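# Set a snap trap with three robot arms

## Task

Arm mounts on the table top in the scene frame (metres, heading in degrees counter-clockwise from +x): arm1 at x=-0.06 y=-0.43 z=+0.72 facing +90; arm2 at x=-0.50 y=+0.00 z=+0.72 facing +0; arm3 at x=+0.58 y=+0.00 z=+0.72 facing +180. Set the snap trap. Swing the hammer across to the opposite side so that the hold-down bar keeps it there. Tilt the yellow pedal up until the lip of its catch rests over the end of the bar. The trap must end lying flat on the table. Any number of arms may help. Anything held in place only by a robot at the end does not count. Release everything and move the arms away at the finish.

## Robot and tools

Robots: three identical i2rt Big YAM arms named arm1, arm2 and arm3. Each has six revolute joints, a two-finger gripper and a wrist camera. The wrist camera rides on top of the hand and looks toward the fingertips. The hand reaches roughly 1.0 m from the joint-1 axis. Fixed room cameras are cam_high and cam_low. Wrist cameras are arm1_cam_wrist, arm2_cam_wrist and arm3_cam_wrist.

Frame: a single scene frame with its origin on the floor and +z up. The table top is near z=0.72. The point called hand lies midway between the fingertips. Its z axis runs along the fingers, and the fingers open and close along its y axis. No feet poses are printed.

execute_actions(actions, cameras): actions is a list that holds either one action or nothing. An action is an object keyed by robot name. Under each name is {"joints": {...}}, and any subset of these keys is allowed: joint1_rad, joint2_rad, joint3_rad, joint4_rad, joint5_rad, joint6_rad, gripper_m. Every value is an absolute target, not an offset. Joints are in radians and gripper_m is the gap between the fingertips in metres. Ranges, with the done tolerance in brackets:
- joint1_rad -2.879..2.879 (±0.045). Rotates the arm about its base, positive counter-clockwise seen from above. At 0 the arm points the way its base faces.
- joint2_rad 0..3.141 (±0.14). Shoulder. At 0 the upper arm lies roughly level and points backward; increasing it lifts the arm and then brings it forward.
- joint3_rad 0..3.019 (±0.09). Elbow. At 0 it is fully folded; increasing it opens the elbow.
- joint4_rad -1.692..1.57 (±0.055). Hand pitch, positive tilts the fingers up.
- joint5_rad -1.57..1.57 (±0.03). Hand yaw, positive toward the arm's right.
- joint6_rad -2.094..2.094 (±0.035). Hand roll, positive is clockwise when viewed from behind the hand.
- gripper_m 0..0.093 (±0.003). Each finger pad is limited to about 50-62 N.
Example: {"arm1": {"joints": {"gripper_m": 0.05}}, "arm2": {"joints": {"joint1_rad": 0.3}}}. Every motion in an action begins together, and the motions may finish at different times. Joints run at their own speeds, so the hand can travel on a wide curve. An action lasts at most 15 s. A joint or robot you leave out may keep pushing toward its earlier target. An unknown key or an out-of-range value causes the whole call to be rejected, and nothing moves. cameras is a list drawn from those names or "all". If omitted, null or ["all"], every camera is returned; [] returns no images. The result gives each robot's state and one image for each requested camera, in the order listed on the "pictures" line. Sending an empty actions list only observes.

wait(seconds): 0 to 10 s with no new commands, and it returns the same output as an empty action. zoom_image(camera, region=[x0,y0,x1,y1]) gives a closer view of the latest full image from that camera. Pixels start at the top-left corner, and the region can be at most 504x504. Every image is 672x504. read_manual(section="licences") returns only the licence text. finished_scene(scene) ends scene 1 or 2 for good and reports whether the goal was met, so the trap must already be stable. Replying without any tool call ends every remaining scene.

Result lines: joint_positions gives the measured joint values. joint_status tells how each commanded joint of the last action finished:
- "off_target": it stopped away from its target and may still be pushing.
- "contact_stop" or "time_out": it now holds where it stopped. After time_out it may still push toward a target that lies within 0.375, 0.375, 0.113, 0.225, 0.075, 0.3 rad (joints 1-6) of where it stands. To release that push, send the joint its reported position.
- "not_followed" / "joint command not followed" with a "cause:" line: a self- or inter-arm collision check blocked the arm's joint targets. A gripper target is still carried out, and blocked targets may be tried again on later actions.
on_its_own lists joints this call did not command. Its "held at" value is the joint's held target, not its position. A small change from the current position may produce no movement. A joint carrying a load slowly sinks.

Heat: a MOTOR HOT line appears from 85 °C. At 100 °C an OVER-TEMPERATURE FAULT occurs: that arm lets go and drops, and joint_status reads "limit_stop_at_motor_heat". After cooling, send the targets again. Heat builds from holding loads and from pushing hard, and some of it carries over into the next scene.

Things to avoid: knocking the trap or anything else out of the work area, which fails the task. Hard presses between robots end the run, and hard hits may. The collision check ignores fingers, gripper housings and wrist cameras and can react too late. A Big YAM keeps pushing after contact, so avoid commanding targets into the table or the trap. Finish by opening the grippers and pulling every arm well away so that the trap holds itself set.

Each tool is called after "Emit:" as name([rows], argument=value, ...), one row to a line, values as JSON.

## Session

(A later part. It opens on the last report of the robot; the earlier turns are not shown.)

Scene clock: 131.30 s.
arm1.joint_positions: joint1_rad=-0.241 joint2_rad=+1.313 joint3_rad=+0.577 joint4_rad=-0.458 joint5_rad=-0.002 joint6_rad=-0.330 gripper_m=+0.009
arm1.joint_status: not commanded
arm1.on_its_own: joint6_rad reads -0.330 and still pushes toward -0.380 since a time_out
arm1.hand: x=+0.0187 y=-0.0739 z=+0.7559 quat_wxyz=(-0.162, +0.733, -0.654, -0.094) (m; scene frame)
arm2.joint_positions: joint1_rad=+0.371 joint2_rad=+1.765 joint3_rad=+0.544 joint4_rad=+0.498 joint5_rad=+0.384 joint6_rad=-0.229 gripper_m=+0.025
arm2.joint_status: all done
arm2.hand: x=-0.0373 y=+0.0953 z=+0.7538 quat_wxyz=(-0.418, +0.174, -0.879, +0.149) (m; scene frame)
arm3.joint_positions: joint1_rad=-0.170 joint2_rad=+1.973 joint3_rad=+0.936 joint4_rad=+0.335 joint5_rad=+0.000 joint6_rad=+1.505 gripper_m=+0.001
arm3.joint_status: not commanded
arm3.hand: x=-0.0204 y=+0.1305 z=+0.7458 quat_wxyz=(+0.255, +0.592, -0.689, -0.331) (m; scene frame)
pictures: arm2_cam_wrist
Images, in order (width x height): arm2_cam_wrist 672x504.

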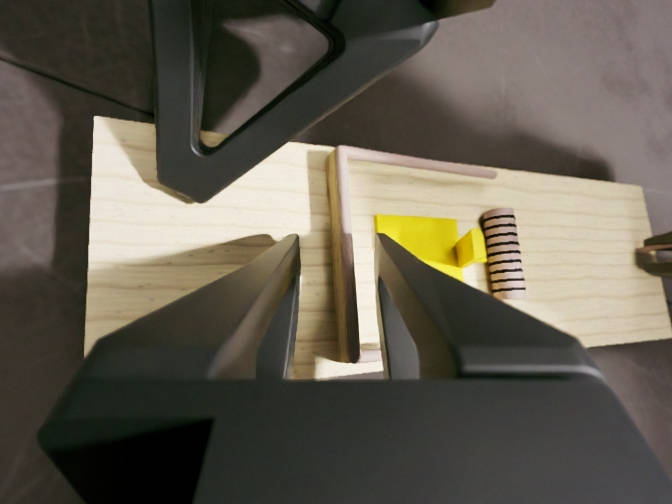

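Emit:
execute_actions([
  {"arm2":{"joints":{"gripper_m":0}}},
], cameras=[])

Emit:
execute_actions([
  {"arm2":{"joints":{"joint1_rad":0.32,"joint2_rad":1.6,"joint3_rad":0.59,"joint4_rad":0.4}}},
], cameras=[])

Emit:
execute_actions([
  {"arm2":{"joints":{"joint1_rad":0.25,"joint2_rad":1.56}}},
], cameras=["arm2_cam_wrist"])

Scene clock: 132.10 s.
arm1.joint_positions: joint1_rad=-0.241 joint2_rad=+1.314 joint3_rad=+0.578 joint4_rad=-0.458 joint5_rad=-0.002 joint6_rad=-0.330 gripper_m=+0.009
arm1.joint_status: not commanded
arm1.on_its_own: joint6_rad reads -0.330 and still pushes toward -0.380 since a time_out
arm1.hand: x=+0.0187 y=-0.0737 z=+0.7558 quat_wxyz=(-0.162, +0.733, -0.654, -0.094) (m; scene frame)
arm2.joint_positions: joint1_rad=+0.367 joint2_rad=+1.767 joint3_rad=+0.544 joint4_rad=+0.500 joint5_rad=+0.393 joint6_rad=-0.229 gripper_m=+0.003
arm2.joint_status: all done
arm2.hand: x=-0.0370 y=+0.0919 z=+0.7535 quat_wxyz=(-0.417, +0.170, -0.879, +0.154) (m; scene frame)
arm3.joint_positions: joint1_rad=-0.170 joint2_rad=+1.973 joint3_rad=+0.936 joint4_rad=+0.335 joint5_rad=+0.001 joint6_rad=+1.505 gripper_m=+0.001
arm3.joint_status: not commanded
arm3.hand: x=-0.0203 y=+0.1307 z=+0.7458 quat_wxyz=(+0.255, +0.591, -0.690, -0.331) (m; scene frame)
pictures: none
No camera images: the call's "cameras" was empty. Leave "cameras" out to get every camera's image.

Scene clock: 132.93 s.
arm1.joint_positions: joint1_rad=-0.241 joint2_rad=+1.314 joint3_rad=+0.579 joint4_rad=-0.458 joint5_rad=-0.007 joint6_rad=-0.336 gripper_m=+0.009
arm1.joint_status: not commanded
arm1.on_its_own: joint6_rad reads -0.336 and still pushes toward -0.380 since a time_out
arm1.hand: x=+0.0180 y=-0.0728 z=+0.7564 quat_wxyz=(-0.162, +0.735, -0.652, -0.096) (m; scene frame)
arm2.joint_positions: joint1_rad=+0.350 joint2_rad=+1.693 joint3_rad=+0.549 joint4_rad=+0.368 joint5_rad=+0.347 joint6_rad=-0.229 gripper_m=+0.003
arm2.joint_status: all done
arm2.hand: x=-0.0431 y=+0.0896 z=+0.7633 quat_wxyz=(-0.393, +0.180, -0.891, +0.140) (m; scene frame)
arm3.joint_positions: joint1_rad=-0.167 joint2_rad=+1.975 joint3_rad=+0.952 joint4_rad=+0.341 joint5_rad=-0.004 joint6_rad=+1.505 gripper_m=+0.001
arm3.joint_status: not commanded
arm3.hand: x=-0.0292 y=+0.1303 z=+0.7522 quat_wxyz=(+0.262, +0.590, -0.685, -0.338) (m; scene frame)
pictures: none
No camera images: the call's "cameras" was empty. Leave "cameras" out to get every camera's image.

Scene clock: 134.67 s.
arm1.joint_positions: joint1_rad=-0.241 joint2_rad=+1.315 joint3_rad=+0.579 joint4_rad=-0.458 joint5_rad=-0.004 joint6_rad=-0.337 gripper_m=+0.009
arm1.joint_status: not commanded
arm1.on_its_own: joint6_rad reads -0.337 and still pushes toward -0.380 since a time_out
arm1.hand: x=+0.0186 y=-0.0730 z=+0.7561 quat_wxyz=(-0.162, +0.735, -0.652, -0.094) (m; scene frame)
arm2.joint_positions: joint1_rad=+0.306 joint2_rad=+1.600 joint3_rad=+0.541 joint4_rad=+0.364 joint5_rad=+0.336 joint6_rad=-0.231 gripper_m=+0.003
arm2.joint_status: joint1_rad time_out (moved -0.044 of -0.100); the others done
arm2.on_its_own: joint1_rad reads +0.306 and still pushes toward +0.250 since a time_out
arm2.hand: x=-0.0330 y=+0.0729 z=+0.8010 quat_wxyz=(-0.427, +0.153, -0.880, +0.140) (m; scene frame)
arm3.joint_positions: joint1_rad=-0.168 joint2_rad=+1.983 joint3_rad=+0.949 joint4_rad=+0.339 joint5_rad=-0.001 joint6_rad=+1.505 gripper_m=+0.001
arm3.joint_status: not commanded
arm3.hand: x=-0.0261 y=+0.1303 z=+0.7457 quat_wxyz=(+0.258, +0.591, -0.687, -0.333) (m; scene frame)
pictures: arm2_cam_wrist
Images, in order (width x height): arm2_cam_wrist 672x504.

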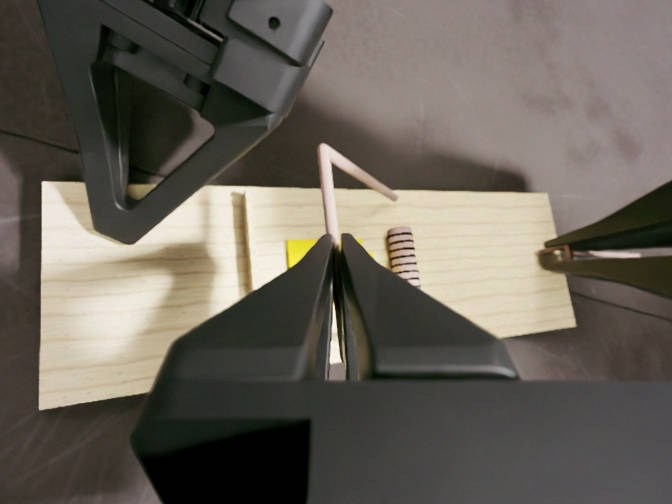

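Emit:
execute_actions([
  {"arm2":{"joints":{"joint1_rad":0.16,"joint2_rad":1.53,"joint5_rad":0.34}}},
], cameras=["arm2_cam_wrist"])

Scene clock: 136.73 s.
arm1.joint_positions: joint1_rad=-0.241 joint2_rad=+1.315 joint3_rad=+0.579 joint4_rad=-0.458 joint5_rad=-0.002 joint6_rad=-0.337 gripper_m=+0.009
arm1.joint_status: not commanded
arm1.on_its_own: joint6_rad reads -0.337 and still pushes toward -0.380 since a time_out
arm1.hand: x=+0.0190 y=-0.0731 z=+0.7561 quat_wxyz=(-0.163, +0.735, -0.652, -0.093) (m; scene frame)
arm2.joint_positions: joint1_rad=+0.235 joint2_rad=+1.551 joint3_rad=+0.536 joint4_rad=+0.364 joint5_rad=+0.287 joint6_rad=-0.241 gripper_m=+0.003
arm2.joint_status: joint1_rad time_out (moved -0.071 of -0.146); joint5_rad time_out (moved -0.049 of +0.004); the others done
arm2.on_its_own: joint1_rad reads +0.235 and still pushes toward +0.160 since a time_out; joint5_rad reads +0.287 and still pushes toward +0.340 since a time_out
arm2.hand: x=-0.0264 y=+0.0483 z=+0.8194 quat_wxyz=(-0.442, +0.132, -0.877, +0.134) (m; scene frame)
arm3.joint_positions: joint1_rad=-0.168 joint2_rad=+1.983 joint3_rad=+0.949 joint4_rad=+0.339 joint5_rad=-0.001 joint6_rad=+1.505 gripper_m=+0.001
arm3.joint_status: not commanded
arm3.hand: x=-0.0261 y=+0.1303 z=+0.7457 quat_wxyz=(+0.258, +0.591, -0.687, -0.333) (m; scene frame)
pictures: arm2_cam_wrist
Images, in order (width x height): arm2_cam_wrist 672x504.

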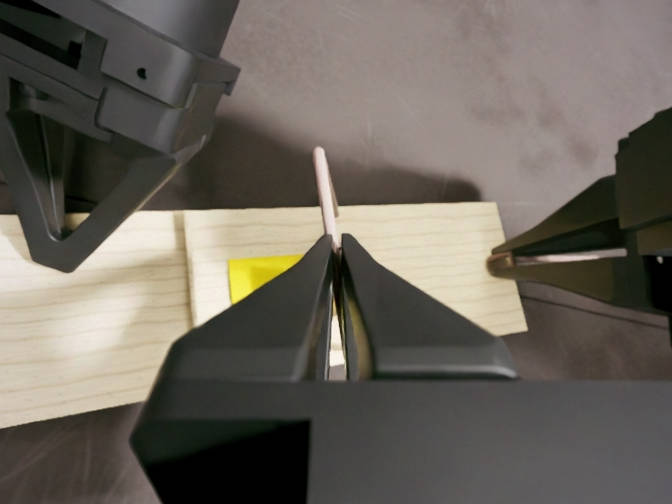

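Emit:
execute_actions([
  {"arm2":{"joints":{"joint1_rad":0.06,"joint2_rad":1.57,"joint5_rad":0.28,"joint4_rad":0.41}}},
], cameras=["arm2_cam_wrist","cam_high"])

Scene clock: 138.83 s.
arm1.joint_positions: joint1_rad=-0.246 joint2_rad=+1.315 joint3_rad=+0.579 joint4_rad=-0.458 joint5_rad=+0.003 joint6_rad=-0.337 gripper_m=+0.009
arm1.joint_status: not commanded
arm1.on_its_own: joint6_rad reads -0.337 and still pushes toward -0.380 since a time_out
arm1.hand: x=+0.0213 y=-0.0736 z=+0.7561 quat_wxyz=(-0.164, +0.733, -0.654, -0.091) (m; scene frame)
arm2.joint_positions: joint1_rad=+0.129 joint2_rad=+1.555 joint3_rad=+0.549 joint4_rad=+0.389 joint5_rad=+0.228 joint6_rad=-0.243 gripper_m=+0.003
arm2.joint_status: joint1_rad time_out (moved -0.106 of -0.175); joint5_rad time_out (moved -0.059 of -0.007); the others done
arm2.on_its_own: joint1_rad reads +0.129 and still pushes toward +0.060 since a time_out; joint5_rad reads +0.228 and still pushes toward +0.280 since a time_out
arm2.hand: x=-0.0138 y=+0.0087 z=+0.8257 quat_wxyz=(-0.452, +0.097, -0.877, +0.132) (m; scene frame)
arm3.joint_positions: joint1_rad=-0.168 joint2_rad=+1.983 joint3_rad=+0.949 joint4_rad=+0.339 joint5_rad=-0.001 joint6_rad=+1.505 gripper_m=+0.001
arm3.joint_status: not commanded
arm3.hand: x=-0.0261 y=+0.1303 z=+0.7457 quat_wxyz=(+0.258, +0.591, -0.687, -0.333) (m; scene frame)
pictures: arm2_cam_wrist, cam_high
Images, in order (width x height): arm2_cam_wrist 672x504, cam_high 672x504.

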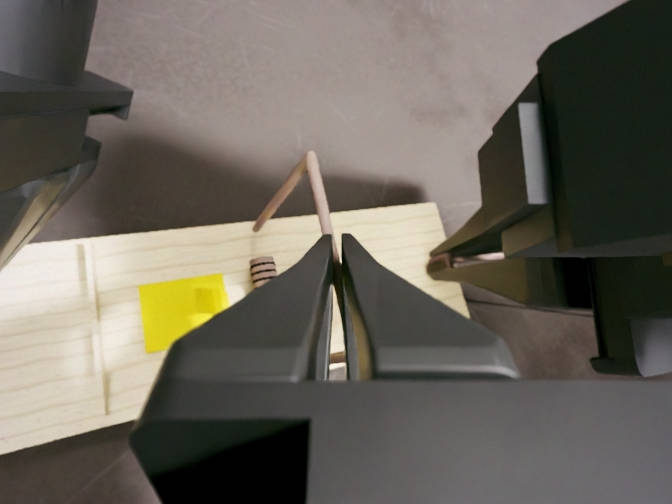

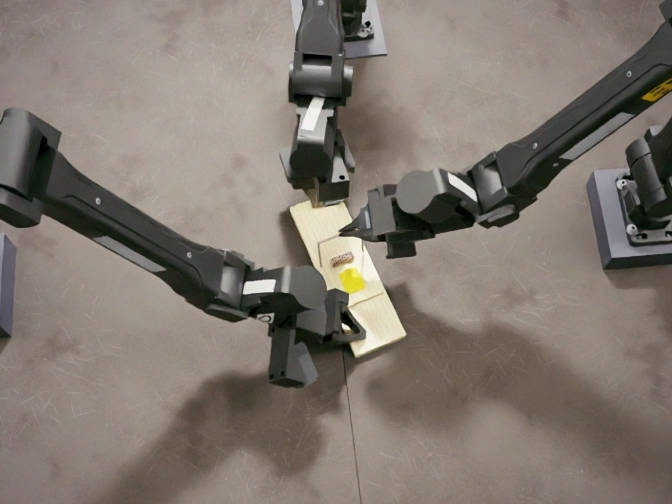

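Now down.

Emit:
execute_actions([
  {"arm2":{"joints":{"joint1_rad":0.0,"joint2_rad":1.73,"joint5_rad":0.22,"joint3_rad":0.56,"joint4_rad":0.46}}},
], cameras=["arm2_cam_wrist","cam_high"])

Scene clock: 139.80 s.
arm1.joint_positions: joint1_rad=-0.246 joint2_rad=+1.315 joint3_rad=+0.579 joint4_rad=-0.458 joint5_rad=+0.003 joint6_rad=-0.337 gripper_m=+0.009
arm1.joint_status: not commanded
arm1.on_its_own: joint6_rad reads -0.337 and still pushes toward -0.380 since a time_out
arm1.hand: x=+0.0213 y=-0.0736 z=+0.7561 quat_wxyz=(-0.164, +0.733, -0.654, -0.091) (m; scene frame)
arm2.joint_positions: joint1_rad=+0.031 joint2_rad=+1.675 joint3_rad=+0.573 joint4_rad=+0.488 joint5_rad=+0.208 joint6_rad=-0.236 gripper_m=+0.001
arm2.joint_status: all done
arm2.hand: x=-0.0008 y=-0.0354 z=+0.7975 quat_wxyz=(-0.449, +0.055, -0.881, +0.143) (m; scene frame)
arm3.joint_positions: joint1_rad=-0.168 joint2_rad=+1.983 joint3_rad=+0.949 joint4_rad=+0.339 joint5_rad=-0.001 joint6_rad=+1.505 gripper_m=+0.001
arm3.joint_status: not commanded
arm3.hand: x=-0.0261 y=+0.1303 z=+0.7457 quat_wxyz=(+0.258, +0.591, -0.687, -0.333) (m; scene frame)
pictures: arm2_cam_wrist, cam_high
Images, in order (width x height): arm2_cam_wrist 672x504, cam_high 672x504.

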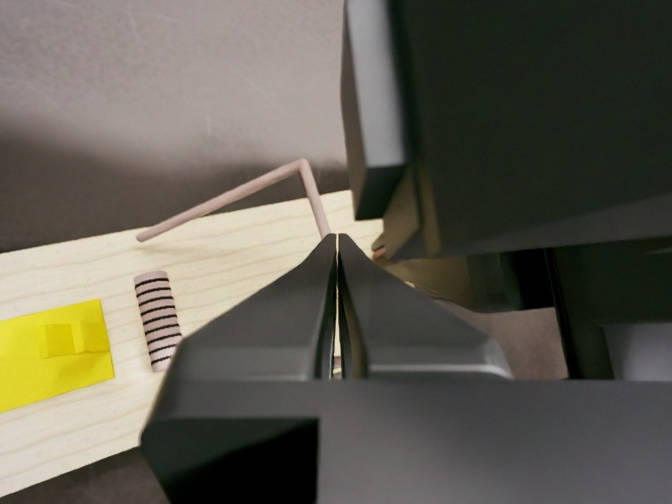

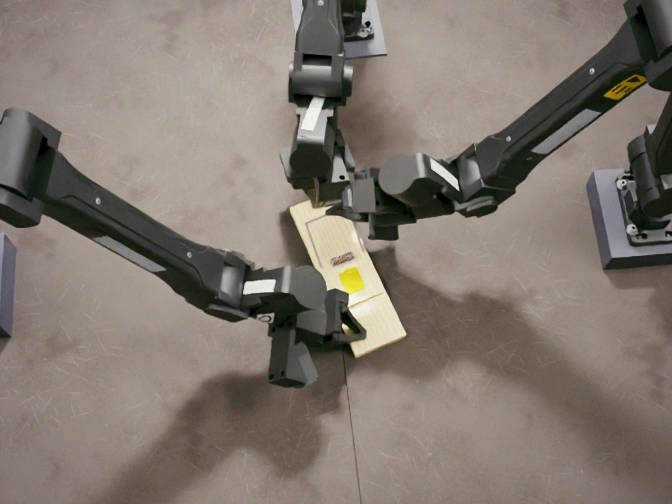

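Emit:
execute_actions([
  {"arm2":{"joints":{"joint1_rad":0.02,"joint2_rad":1.77,"joint3_rad":0.49}}},
], cameras=[])

Emit:
execute_actions([
  {"arm1":{"joints":{"gripper_m":0.03,"joint2_rad":1.25,"joint3_rad":0.5,"joint1_rad":-0.26}}},
])

Scene clock: 140.60 s.
arm1.joint_positions: joint1_rad=-0.246 joint2_rad=+1.315 joint3_rad=+0.579 joint4_rad=-0.458 joint5_rad=+0.002 joint6_rad=-0.337 gripper_m=+0.009
arm1.joint_status: not commanded
arm1.on_its_own: joint6_rad reads -0.337 and still pushes toward -0.380 since a time_out
arm1.hand: x=+0.0212 y=-0.0736 z=+0.7561 quat_wxyz=(-0.164, +0.733, -0.654, -0.091) (m; scene frame)
arm2.joint_positions: joint1_rad=+0.031 joint2_rad=+1.688 joint3_rad=+0.565 joint4_rad=+0.515 joint5_rad=+0.213 joint6_rad=-0.236 gripper_m=+0.001
arm2.joint_status: all done
arm2.hand: x=-0.0024 y=-0.0363 z=+0.7940 quat_wxyz=(-0.451, +0.053, -0.879, +0.146) (m; scene frame)
arm3.joint_positions: joint1_rad=-0.168 joint2_rad=+1.983 joint3_rad=+0.949 joint4_rad=+0.339 joint5_rad=-0.001 joint6_rad=+1.505 gripper_m=+0.001
arm3.joint_status: not commanded
arm3.hand: x=-0.0261 y=+0.1303 z=+0.7457 quat_wxyz=(+0.258, +0.591, -0.687, -0.333) (m; scene frame)
pictures: none
No camera images: the call's "cameras" was empty. Leave "cameras" out to get every camera's image.

Scene clock: 141.40 s.
arm1.joint_positions: joint1_rad=-0.257 joint2_rad=+1.252 joint3_rad=+0.504 joint4_rad=-0.441 joint5_rad=+0.004 joint6_rad=-0.363 gripper_m=+0.030
arm1.joint_status: all done
arm1.hand: x=+0.0193 y=-0.1000 z=+0.7505 quat_wxyz=(-0.168, +0.738, -0.648, -0.089) (m; scene frame)
arm2.joint_positions: joint1_rad=+0.031 joint2_rad=+1.688 joint3_rad=+0.563 joint4_rad=+0.516 joint5_rad=+0.216 joint6_rad=-0.236 gripper_m=+0.001
arm2.joint_status: not commanded
arm2.hand: x=-0.0036 y=-0.0368 z=+0.7932 quat_wxyz=(-0.450, +0.053, -0.879, +0.147) (m; scene frame)
arm3.joint_positions: joint1_rad=-0.168 joint2_rad=+1.983 joint3_rad=+0.949 joint4_rad=+0.339 joint5_rad=-0.001 joint6_rad=+1.505 gripper_m=+0.001
arm3.joint_status: not commanded
arm3.hand: x=-0.0261 y=+0.1303 z=+0.7457 quat_wxyz=(+0.258, +0.591, -0.687, -0.333) (m; scene frame)
pictures: arm1_cam_wrist, arm2_cam_wrist, arm3_cam_wrist, cam_high, cam_low
Images, in order (width x height): arm1_cam_wrist 672x504, arm2_cam_wrist 672x504, arm3_cam_wrist 672x504, cam_high 672x504, cam_low 672x504.

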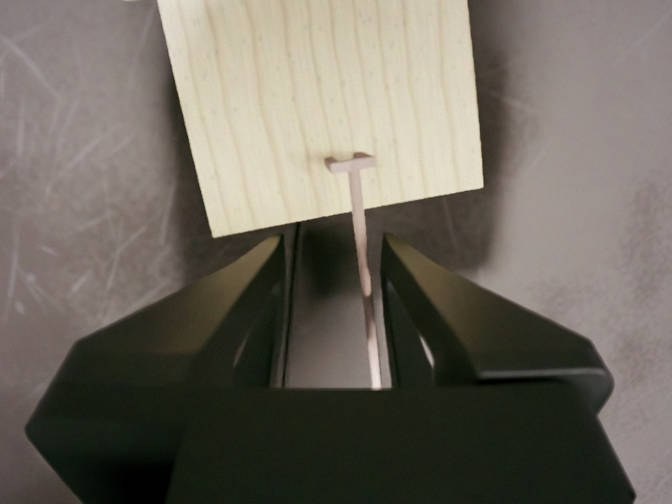

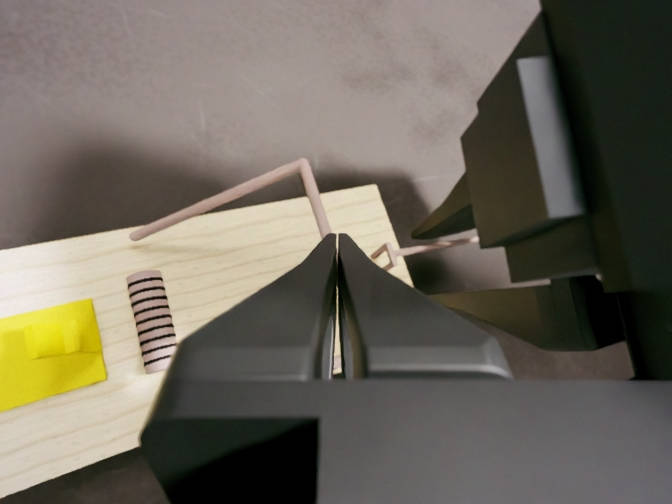

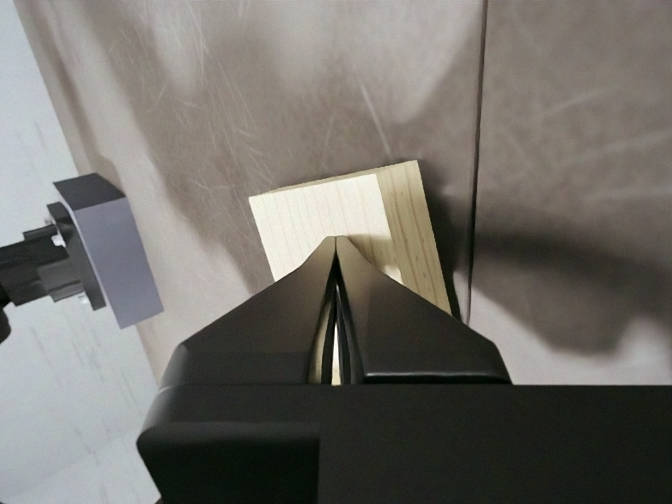

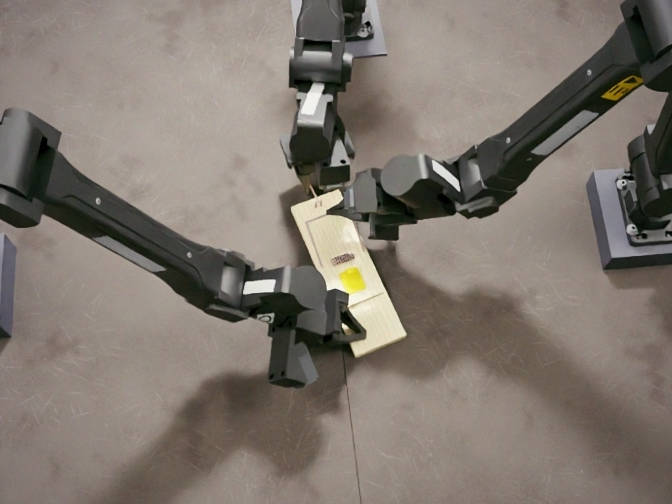

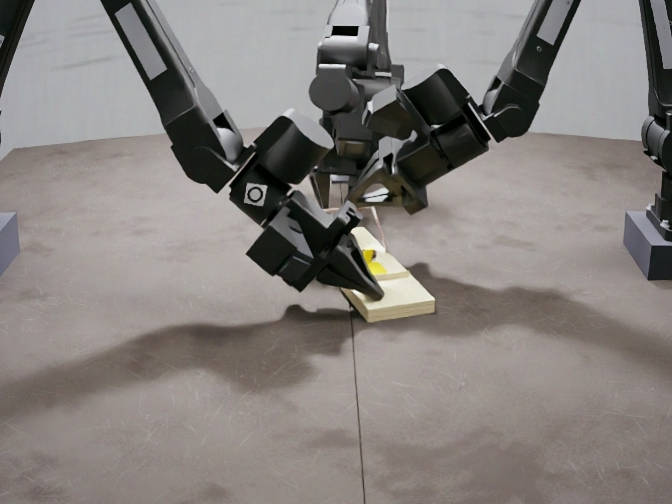

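Needs more force.

Emit:
execute_actions([
  {"arm2":{"joints":{"joint1_rad":0.0,"joint2_rad":1.86,"joint3_rad":0.46,"joint4_rad":0.44}},"arm1":{"joints":{"joint2_rad":0.9}}},
], cameras=["arm2_cam_wrist","cam_high"])

Scene clock: 143.37 s.
arm1.joint_positions: joint1_rad=-0.257 joint2_rad=+0.894 joint3_rad=+0.504 joint4_rad=-0.441 joint5_rad=+0.004 joint6_rad=-0.364 gripper_m=+0.030
arm1.joint_status: all done
arm1.hand: x=+0.0236 y=-0.0831 z=+0.8684 quat_wxyz=(-0.320, +0.700, -0.616, -0.169) (m; scene frame)
arm2.joint_positions: joint1_rad=+0.005 joint2_rad=+1.774 joint3_rad=+0.542 joint4_rad=+0.524 joint5_rad=+0.229 joint6_rad=-0.236 gripper_m=+0.001
arm2.joint_status: joint4_rad time_out (moved +0.008 of -0.076); the others done
arm2.on_its_own: joint4_rad reads +0.524 and still pushes toward +0.440 since a time_out
arm2.hand: x=-0.0256 y=-0.0511 z=+0.7479 quat_wxyz=(-0.403, +0.046, -0.901, +0.155) (m; scene frame)
arm3.joint_positions: joint1_rad=-0.168 joint2_rad=+1.983 joint3_rad=+0.949 joint4_rad=+0.339 joint5_rad=+0.000 joint6_rad=+1.505 gripper_m=+0.001
arm3.joint_status: not commanded
arm3.hand: x=-0.0260 y=+0.1307 z=+0.7457 quat_wxyz=(+0.257, +0.591, -0.688, -0.334) (m; scene frame)
pictures: arm2_cam_wrist, cam_high
Images, in order (width x height): arm2_cam_wrist 672x504, cam_high 672x504.

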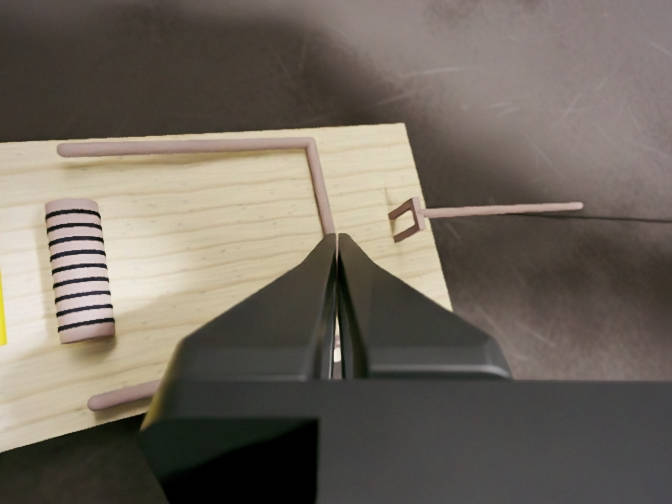

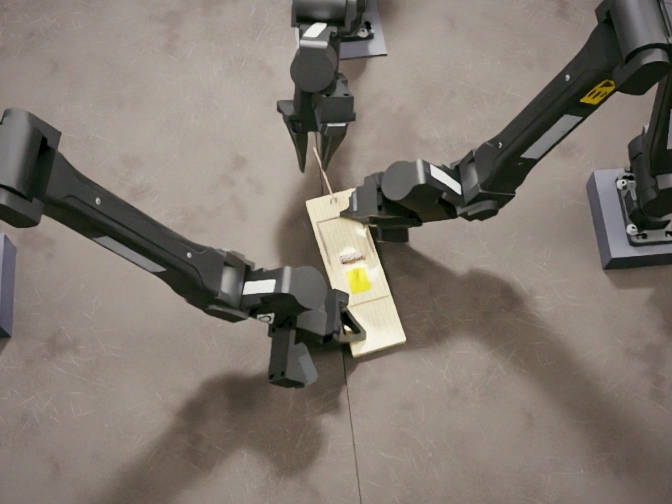

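Emit:
execute_actions([
  {"arm1":{"joints":{"joint1_rad":-0.75,"joint2_rad":1.3,"joint3_rad":0.42,"joint4_rad":-0.125,"joint5_rad":-1.0,"joint6_rad":-1.5,"gripper_m":0}}},
], cameras=[])

Emit:
execute_actions([
  {"arm1":{"joints":{"joint2_rad":1.49}}},
], cameras=[])

Emit:
execute_actions([
  {"arm1":{"joints":{"joint1_rad":-0.58}}},
], cameras=["arm2_cam_wrist","cam_high"])

Scene clock: 145.70 s.
arm1.joint_positions: joint1_rad=-0.745 joint2_rad=+1.299 joint3_rad=+0.424 joint4_rad=-0.149 joint5_rad=-0.996 joint6_rad=-1.483 gripper_m=+0.001
arm1.joint_status: all done
arm1.hand: x=+0.0420 y=-0.0965 z=+0.8042 quat_wxyz=(-0.368, +0.828, -0.215, -0.364) (m; scene frame)
arm2.joint_positions: joint1_rad=+0.005 joint2_rad=+1.774 joint3_rad=+0.542 joint4_rad=+0.524 joint5_rad=+0.229 joint6_rad=-0.236 gripper_m=+0.001
arm2.joint_status: not commanded
arm2.on_its_own: joint4_rad reads +0.524 and still pushes toward +0.440 since a time_out
arm2.hand: x=-0.0256 y=-0.0511 z=+0.7479 quat_wxyz=(-0.403, +0.046, -0.901, +0.155) (m; scene frame)
arm3.joint_positions: joint1_rad=-0.168 joint2_rad=+1.983 joint3_rad=+0.949 joint4_rad=+0.339 joint5_rad=+0.000 joint6_rad=+1.505 gripper_m=+0.001
arm3.joint_status: not commanded
arm3.hand: x=-0.0260 y=+0.1307 z=+0.7457 quat_wxyz=(+0.257, +0.591, -0.688, -0.334) (m; scene frame)
pictures: none
No camera images: the call's "cameras" was empty. Leave "cameras" out to get every camera's image.

Scene clock: 146.63 s.
arm1.joint_positions: joint1_rad=-0.745 joint2_rad=+1.494 joint3_rad=+0.424 joint4_rad=-0.145 joint5_rad=-0.997 joint6_rad=-1.484 gripper_m=+0.001
arm1.joint_status: all done
arm1.hand: x=+0.0316 y=-0.1079 z=+0.7482 quat_wxyz=(-0.294, +0.827, -0.262, -0.400) (m; scene frame)
arm2.joint_positions: joint1_rad=+0.005 joint2_rad=+1.774 joint3_rad=+0.542 joint4_rad=+0.524 joint5_rad=+0.229 joint6_rad=-0.236 gripper_m=+0.001
arm2.joint_status: not commanded
arm2.on_its_own: joint4_rad reads +0.524 and still pushes toward +0.440 since a time_out
arm2.hand: x=-0.0256 y=-0.0511 z=+0.7479 quat_wxyz=(-0.403, +0.046, -0.901, +0.155) (m; scene frame)
arm3.joint_positions: joint1_rad=-0.168 joint2_rad=+1.983 joint3_rad=+0.949 joint4_rad=+0.339 joint5_rad=+0.000 joint6_rad=+1.505 gripper_m=+0.001
arm3.joint_status: not commanded
arm3.hand: x=-0.0260 y=+0.1307 z=+0.7457 quat_wxyz=(+0.257, +0.591, -0.688, -0.334) (m; scene frame)
pictures: none
No camera images: the call's "cameras" was empty. Leave "cameras" out to get every camera's image.

Scene clock: 147.47 s.
arm1.joint_positions: joint1_rad=-0.611 joint2_rad=+1.494 joint3_rad=+0.425 joint4_rad=-0.128 joint5_rad=-0.986 joint6_rad=-1.484 gripper_m=+0.001
arm1.joint_status: all done
arm1.hand: x=-0.0095 y=-0.0961 z=+0.7481 quat_wxyz=(-0.274, +0.845, -0.203, -0.411) (m; scene frame)
arm2.joint_positions: joint1_rad=+0.005 joint2_rad=+1.755 joint3_rad=+0.515 joint4_rad=+0.524 joint5_rad=+0.233 joint6_rad=-0.236 gripper_m=+0.001
arm2.joint_status: not commanded
arm2.on_its_own: joint4_rad reads +0.524 and still pushes toward +0.440 since a time_out
arm2.hand: x=-0.0372 y=-0.0515 z=+0.7477 quat_wxyz=(-0.399, +0.045, -0.903, +0.156) (m; scene frame)
arm3.joint_positions: joint1_rad=-0.168 joint2_rad=+1.983 joint3_rad=+0.949 joint4_rad=+0.339 joint5_rad=+0.000 joint6_rad=+1.505 gripper_m=+0.001
arm3.joint_status: not commanded
arm3.hand: x=-0.0260 y=+0.1307 z=+0.7457 quat_wxyz=(+0.257, +0.591, -0.688, -0.334) (m; scene frame)
pictures: arm2_cam_wrist, cam_high
Images, in order (width x height): arm2_cam_wrist 672x504, cam_high 672x504.

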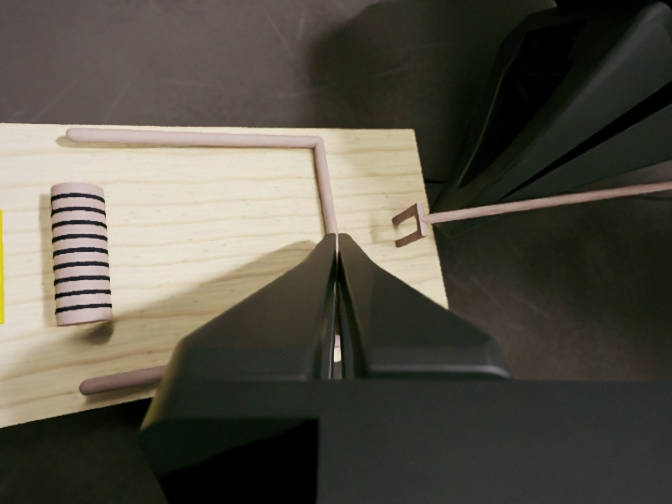

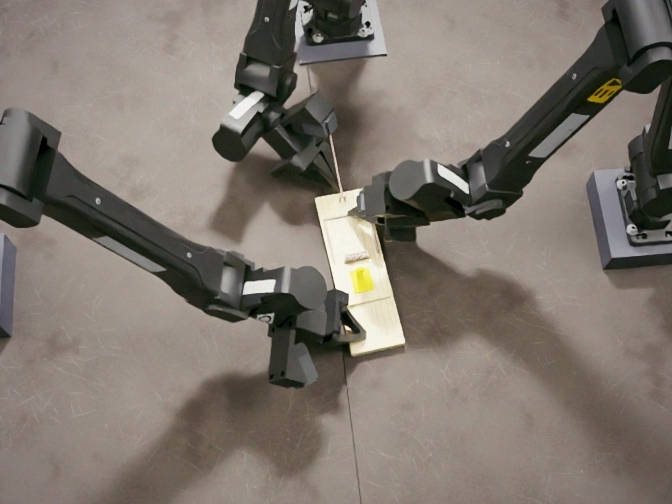

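Emit:
execute_actions([
  {"arm1":{"joints":{"joint1_rad":-0.5,"joint2_rad":1.37,"joint6_rad":-0.8}},"arm2":{"joints":{"joint3_rad":0.5,"joint4_rad":0.5}}},
], cameras=["arm2_cam_wrist","cam_high"])

Emit:
execute_actions([
  {"arm1":{"joints":{"joint4_rad":0.08}}},
], cameras=["arm2_cam_wrist","cam_high"])

Scene clock: 149.37 s.
arm1.joint_positions: joint1_rad=-0.497 joint2_rad=+1.369 joint3_rad=+0.422 joint4_rad=-0.128 joint5_rad=-0.998 joint6_rad=-0.817 gripper_m=+0.001
arm1.joint_status: all done
arm1.hand: x=-0.0446 y=-0.0838 z=+0.7852 quat_wxyz=(-0.148, +0.763, -0.394, -0.491) (m; scene frame)
arm2.joint_positions: joint1_rad=+0.005 joint2_rad=+1.768 joint3_rad=+0.523 joint4_rad=+0.545 joint5_rad=+0.232 joint6_rad=-0.236 gripper_m=+0.001
arm2.joint_status: all done
arm2.hand: x=-0.0313 y=-0.0514 z=+0.7484 quat_wxyz=(-0.406, +0.045, -0.899, +0.156) (m; scene frame)
arm3.joint_positions: joint1_rad=-0.168 joint2_rad=+1.983 joint3_rad=+0.949 joint4_rad=+0.339 joint5_rad=+0.000 joint6_rad=+1.505 gripper_m=+0.001
arm3.joint_status: not commanded
arm3.hand: x=-0.0259 y=+0.1309 z=+0.7457 quat_wxyz=(+0.257, +0.591, -0.688, -0.334) (m; scene frame)
pictures: arm2_cam_wrist, cam_high
Images, in order (width x height): arm2_cam_wrist 672x504, cam_high 672x504.

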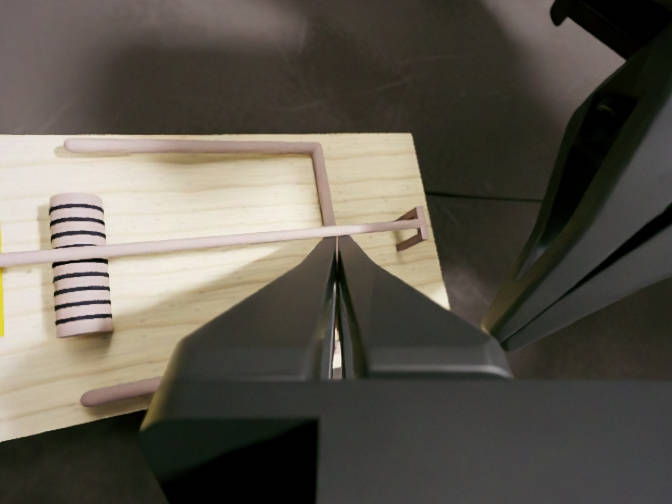

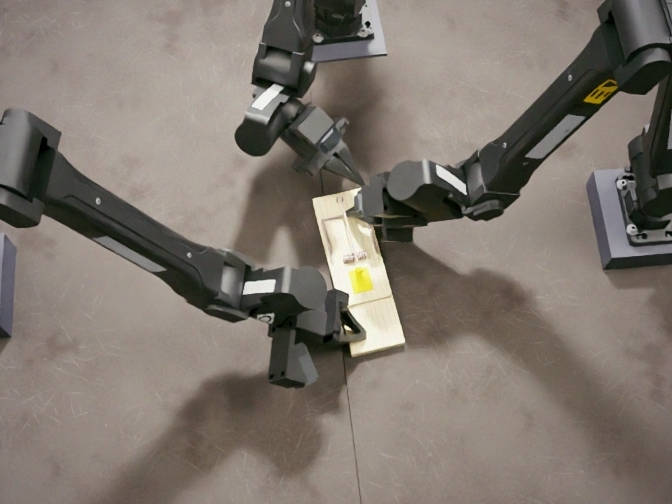

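Scene clock: 150.27 s.
arm1.joint_positions: joint1_rad=-0.497 joint2_rad=+1.369 joint3_rad=+0.422 joint4_rad=+0.055 joint5_rad=-0.998 joint6_rad=-0.816 gripper_m=+0.001
arm1.joint_status: all done
arm1.hand: x=-0.0330 y=-0.0612 z=+0.8020 quat_wxyz=(-0.226, +0.768, -0.347, -0.489) (m; scene frame)
arm2.joint_positions: joint1_rad=+0.005 joint2_rad=+1.768 joint3_rad=+0.523 joint4_rad=+0.545 joint5_rad=+0.232 joint6_rad=-0.236 gripper_m=+0.001
arm2.joint_status: not commanded
arm2.hand: x=-0.0313 y=-0.0514 z=+0.7484 quat_wxyz=(-0.406, +0.045, -0.899, +0.156) (m; scene frame)
arm3.joint_positions: joint1_rad=-0.168 joint2_rad=+1.983 joint3_rad=+0.949 joint4_rad=+0.339 joint5_rad=+0.000 joint6_rad=+1.505 gripper_m=+0.001
arm3.joint_status: not commanded
arm3.hand: x=-0.0259 y=+0.1309 z=+0.7457 quat_wxyz=(+0.257, +0.591, -0.688, -0.334) (m; scene frame)
pictures: arm2_cam_wrist, cam_high
Images, in order (width x height): arm2_cam_wrist 672x504, cam_high 672x504.

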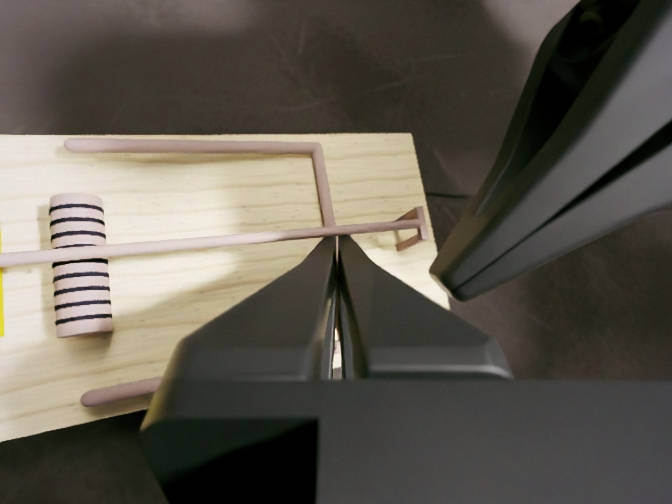

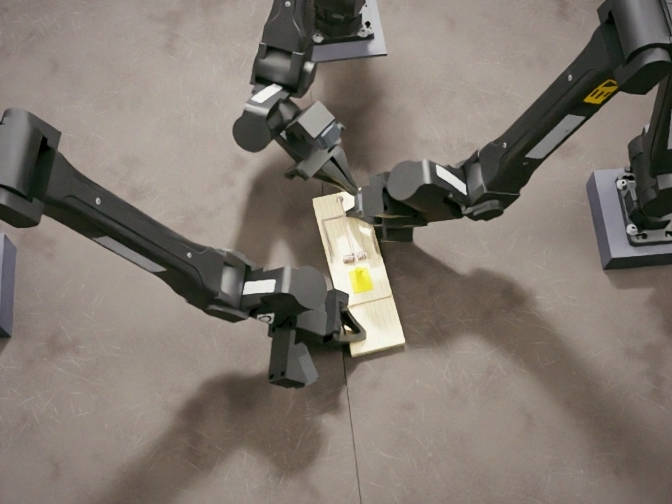

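Emit:
execute_actions([
  {"arm1":{"joints":{"joint1_rad":-0.8,"joint2_rad":1.1}},"arm3":{"joints":{"joint2_rad":1.92,"joint3_rad":0.95,"joint4_rad":0.33}}},
], cameras=[])

Emit:
execute_actions([
  {"arm3":{"joints":{"joint1_rad":-0.05}}},
], cameras=["cam_high","cam_low"])

Emit:
zoom_image(camera="cam_low", region=[300,210,440,330])

Scene clock: 151.50 s.
arm1.joint_positions: joint1_rad=-0.798 joint2_rad=+1.094 joint3_rad=+0.422 joint4_rad=+0.059 joint5_rad=-0.998 joint6_rad=-0.816 gripper_m=+0.001
arm1.joint_status: all done
arm1.hand: x=+0.0779 y=-0.0832 z=+0.8909 quat_wxyz=(-0.408, +0.715, -0.381, -0.422) (m; scene frame)
arm2.joint_positions: joint1_rad=+0.005 joint2_rad=+1.768 joint3_rad=+0.523 joint4_rad=+0.545 joint5_rad=+0.232 joint6_rad=-0.236 gripper_m=+0.001
arm2.joint_status: not commanded
arm2.hand: x=-0.0313 y=-0.0514 z=+0.7484 quat_wxyz=(-0.406, +0.045, -0.899, +0.156) (m; scene frame)
arm3.joint_positions: joint1_rad=-0.168 joint2_rad=+1.948 joint3_rad=+0.949 joint4_rad=+0.338 joint5_rad=+0.000 joint6_rad=+1.505 gripper_m=+0.001
arm3.joint_status: all done
arm3.hand: x=-0.0312 y=+0.1323 z=+0.7667 quat_wxyz=(+0.266, +0.586, -0.682, -0.346) (m; scene frame)
pictures: none
No camera images: the call's "cameras" was empty. Leave "cameras" out to get every camera's image.

Scene clock: 152.50 s.
arm1.joint_positions: joint1_rad=-0.798 joint2_rad=+1.094 joint3_rad=+0.422 joint4_rad=+0.059 joint5_rad=-0.998 joint6_rad=-0.816 gripper_m=+0.001
arm1.joint_status: not commanded
arm1.hand: x=+0.0779 y=-0.0832 z=+0.8909 quat_wxyz=(-0.408, +0.715, -0.381, -0.422) (m; scene frame)
arm2.joint_positions: joint1_rad=+0.005 joint2_rad=+1.769 joint3_rad=+0.524 joint4_rad=+0.545 joint5_rad=+0.232 joint6_rad=-0.236 gripper_m=+0.001
arm2.joint_status: not commanded
arm2.hand: x=-0.0312 y=-0.0514 z=+0.7485 quat_wxyz=(-0.407, +0.044, -0.899, +0.156) (m; scene frame)
arm3.joint_positions: joint1_rad=-0.044 joint2_rad=+1.942 joint3_rad=+0.949 joint4_rad=+0.338 joint5_rad=+0.002 joint6_rad=+1.505 gripper_m=+0.001
arm3.joint_status: all done
arm3.hand: x=-0.0436 y=+0.0558 z=+0.7707 quat_wxyz=(+0.289, +0.626, -0.644, -0.331) (m; scene frame)
pictures: cam_high, cam_low
Images, in order (width x height): cam_high 672x504, cam_low 672x504.

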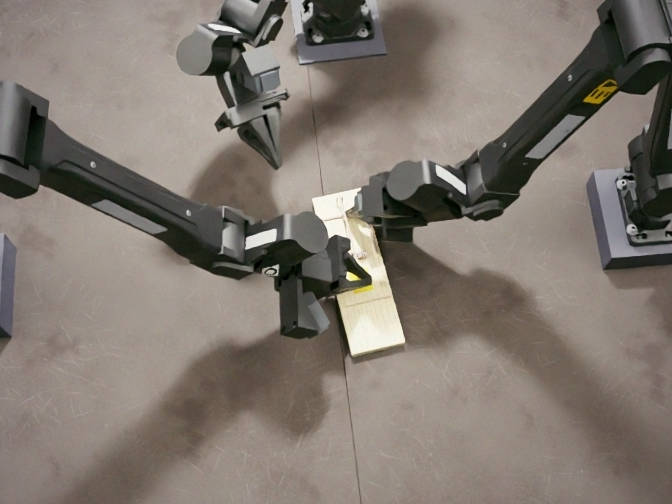

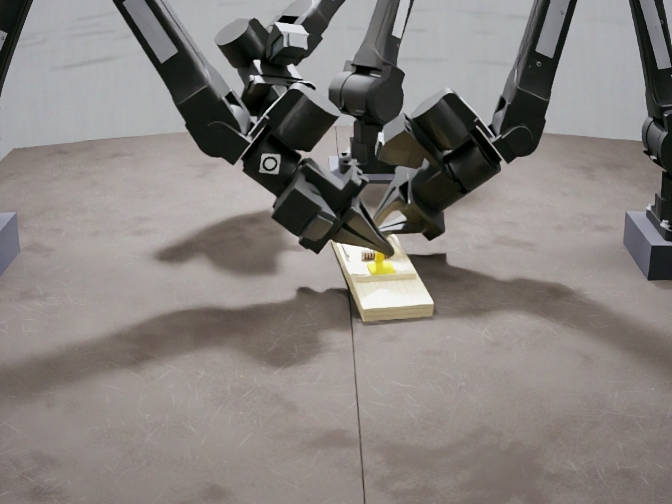

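Region (300, 210, 440, 330) of cam_low's 672x504 image, scaled by 3.600, with more detail than that image has; it fills the top 432 rows of this view, and the rest is white.

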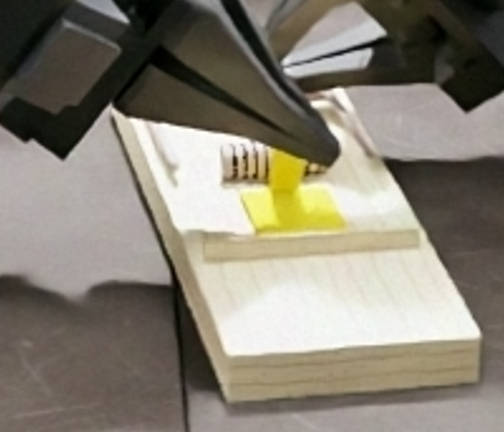

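Emit:
execute_actions([
  {"arm3":{"joints":{"joint5_rad":0.1,"joint3_rad":0.915}}},
], cameras=[])

Emit:
execute_actions([
  {"arm3":{"joints":{"joint5_rad":-0.06}}},
], cameras=["cam_low","arm2_cam_wrist","arm1_cam_wrist"])

Emit:
zoom_image(camera="cam_low", region=[300,210,440,330])

Scene clock: 153.43 s.
arm1.joint_positions: joint1_rad=-0.798 joint2_rad=+1.094 joint3_rad=+0.422 joint4_rad=+0.059 joint5_rad=-0.998 joint6_rad=-0.816 gripper_m=+0.001
arm1.joint_status: not commanded
arm1.hand: x=+0.0779 y=-0.0832 z=+0.8909 quat_wxyz=(-0.408, +0.715, -0.381, -0.422) (m; scene frame)
arm2.joint_positions: joint1_rad=+0.005 joint2_rad=+1.769 joint3_rad=+0.524 joint4_rad=+0.545 joint5_rad=+0.232 joint6_rad=-0.236 gripper_m=+0.001
arm2.joint_status: not commanded
arm2.hand: x=-0.0312 y=-0.0514 z=+0.7485 quat_wxyz=(-0.407, +0.044, -0.899, +0.156) (m; scene frame)
arm3.joint_positions: joint1_rad=-0.044 joint2_rad=+1.942 joint3_rad=+0.918 joint4_rad=+0.336 joint5_rad=+0.096 joint6_rad=+1.505 gripper_m=+0.001
arm3.joint_status: all done
arm3.hand: x=-0.0265 y=+0.0704 z=+0.7585 quat_wxyz=(+0.246, +0.616, -0.662, -0.348) (m; scene frame)
pictures: none
No camera images: the call's "cameras" was empty. Leave "cameras" out to get every camera's image.

Scene clock: 154.23 s.
arm1.joint_positions: joint1_rad=-0.798 joint2_rad=+1.094 joint3_rad=+0.422 joint4_rad=+0.059 joint5_rad=-0.998 joint6_rad=-0.816 gripper_m=+0.001
arm1.joint_status: not commanded
arm1.hand: x=+0.0779 y=-0.0832 z=+0.8909 quat_wxyz=(-0.408, +0.715, -0.381, -0.422) (m; scene frame)
arm2.joint_positions: joint1_rad=+0.005 joint2_rad=+1.769 joint3_rad=+0.524 joint4_rad=+0.545 joint5_rad=+0.232 joint6_rad=-0.236 gripper_m=+0.001
arm2.joint_status: not commanded
arm2.hand: x=-0.0312 y=-0.0514 z=+0.7485 quat_wxyz=(-0.407, +0.044, -0.899, +0.156) (m; scene frame)
arm3.joint_positions: joint1_rad=-0.045 joint2_rad=+1.942 joint3_rad=+0.918 joint4_rad=+0.336 joint5_rad=-0.055 joint6_rad=+1.505 gripper_m=+0.001
arm3.joint_status: all done
arm3.hand: x=-0.0292 y=+0.0450 z=+0.7585 quat_wxyz=(+0.299, +0.639, -0.640, -0.304) (m; scene frame)
pictures: arm1_cam_wrist, arm2_cam_wrist, cam_low
Images, in order (width x height): arm1_cam_wrist 672x504, arm2_cam_wrist 672x504, cam_low 672x504.

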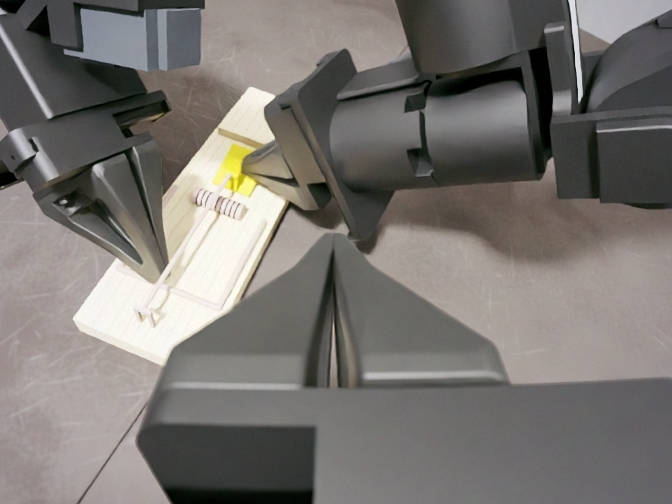

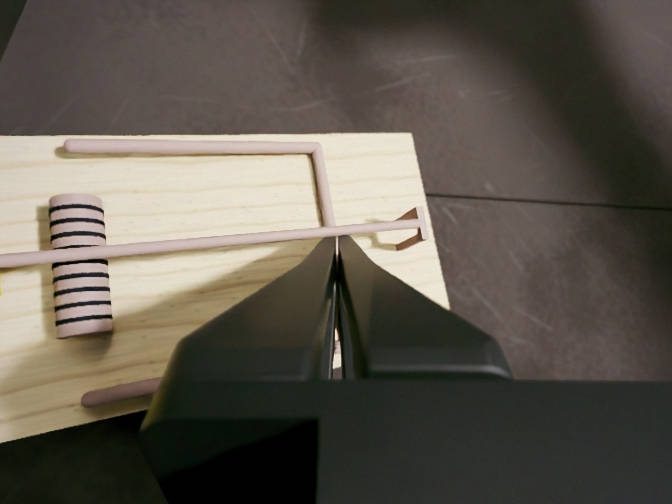

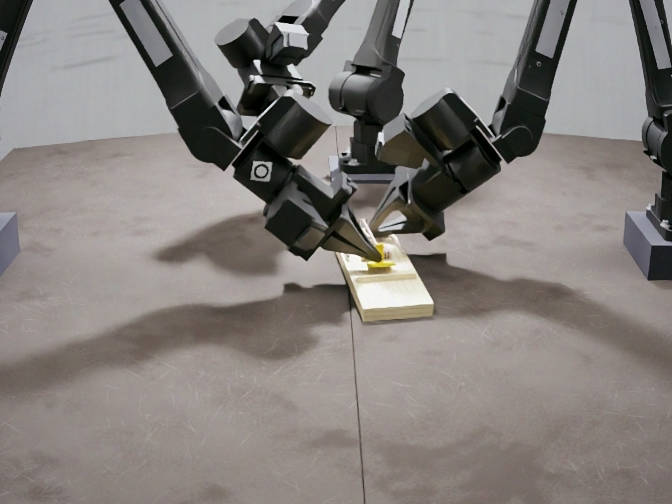

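Region (300, 210, 440, 330) of cam_low's 672x504 image, scaled by 3.600, with more detail than that image has; it fills the top 432 rows of this view, and the rest is white.

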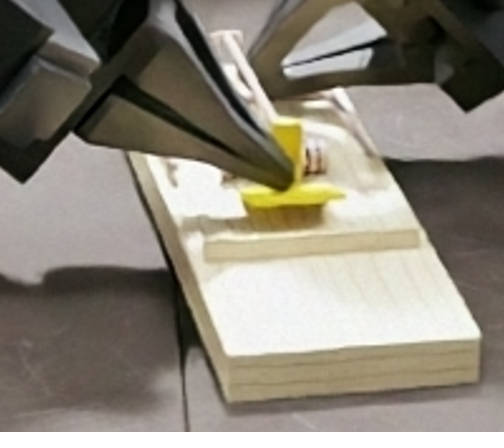

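Tipped. A bit more push, check the lip.

Emit:
execute_actions([
  {"arm3":{"joints":{"joint5_rad":-0.1}},"arm2":{"joints":{"joint2_rad":1.76,"joint3_rad":0.52,"joint4_rad":0.54}}},
], cameras=["arm1_cam_wrist","arm2_cam_wrist"])

Emit:
zoom_image(camera="arm1_cam_wrist", region=[160,120,300,240])

Scene clock: 155.20 s.
arm1.joint_positions: joint1_rad=-0.798 joint2_rad=+1.094 joint3_rad=+0.422 joint4_rad=+0.059 joint5_rad=-0.998 joint6_rad=-0.816 gripper_m=+0.001
arm1.joint_status: not commanded
arm1.hand: x=+0.0779 y=-0.0832 z=+0.8909 quat_wxyz=(-0.408, +0.715, -0.381, -0.422) (m; scene frame)
arm2.joint_positions: joint1_rad=+0.005 joint2_rad=+1.701 joint3_rad=+0.544 joint4_rad=+0.575 joint5_rad=+0.222 joint6_rad=-0.236 gripper_m=+0.001
arm2.joint_status: all done
arm2.hand: x=-0.0076 y=-0.0506 z=+0.7922 quat_wxyz=(-0.460, +0.038, -0.874, +0.156) (m; scene frame)
arm3.joint_positions: joint1_rad=-0.053 joint2_rad=+1.942 joint3_rad=+0.918 joint4_rad=+0.336 joint5_rad=-0.097 joint6_rad=+1.505 gripper_m=+0.001
arm3.joint_status: all done
arm3.hand: x=-0.0291 y=+0.0430 z=+0.7588 quat_wxyz=(+0.312, +0.642, -0.636, -0.292) (m; scene frame)
pictures: arm1_cam_wrist, arm2_cam_wrist
Images, in order (width x height): arm1_cam_wrist 672x504, arm2_cam_wrist 672x504.

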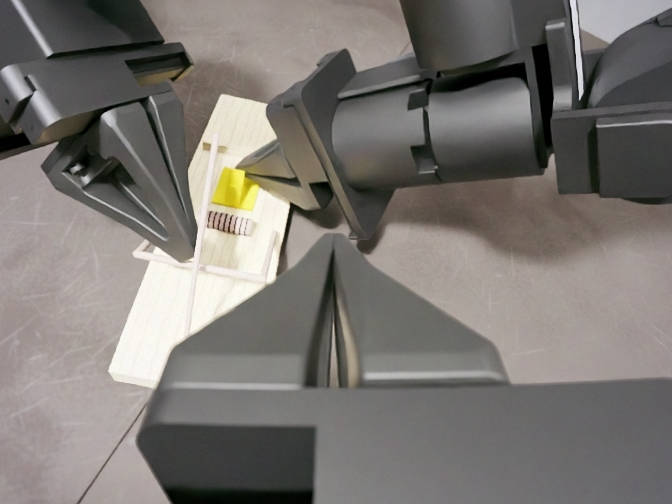

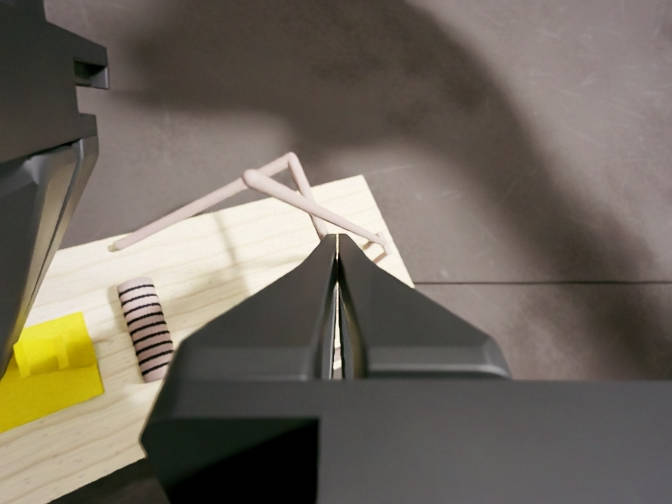

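Region (160, 120, 300, 240) of arm1_cam_wrist's 672x504 image, scaled by 3.600, with more detail than that image has; it fills the top 432 rows of this view, and the rest is white.

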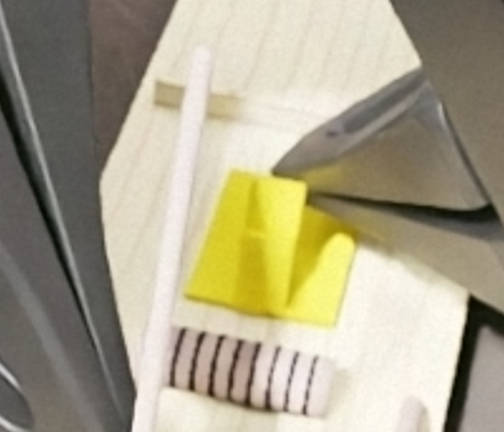

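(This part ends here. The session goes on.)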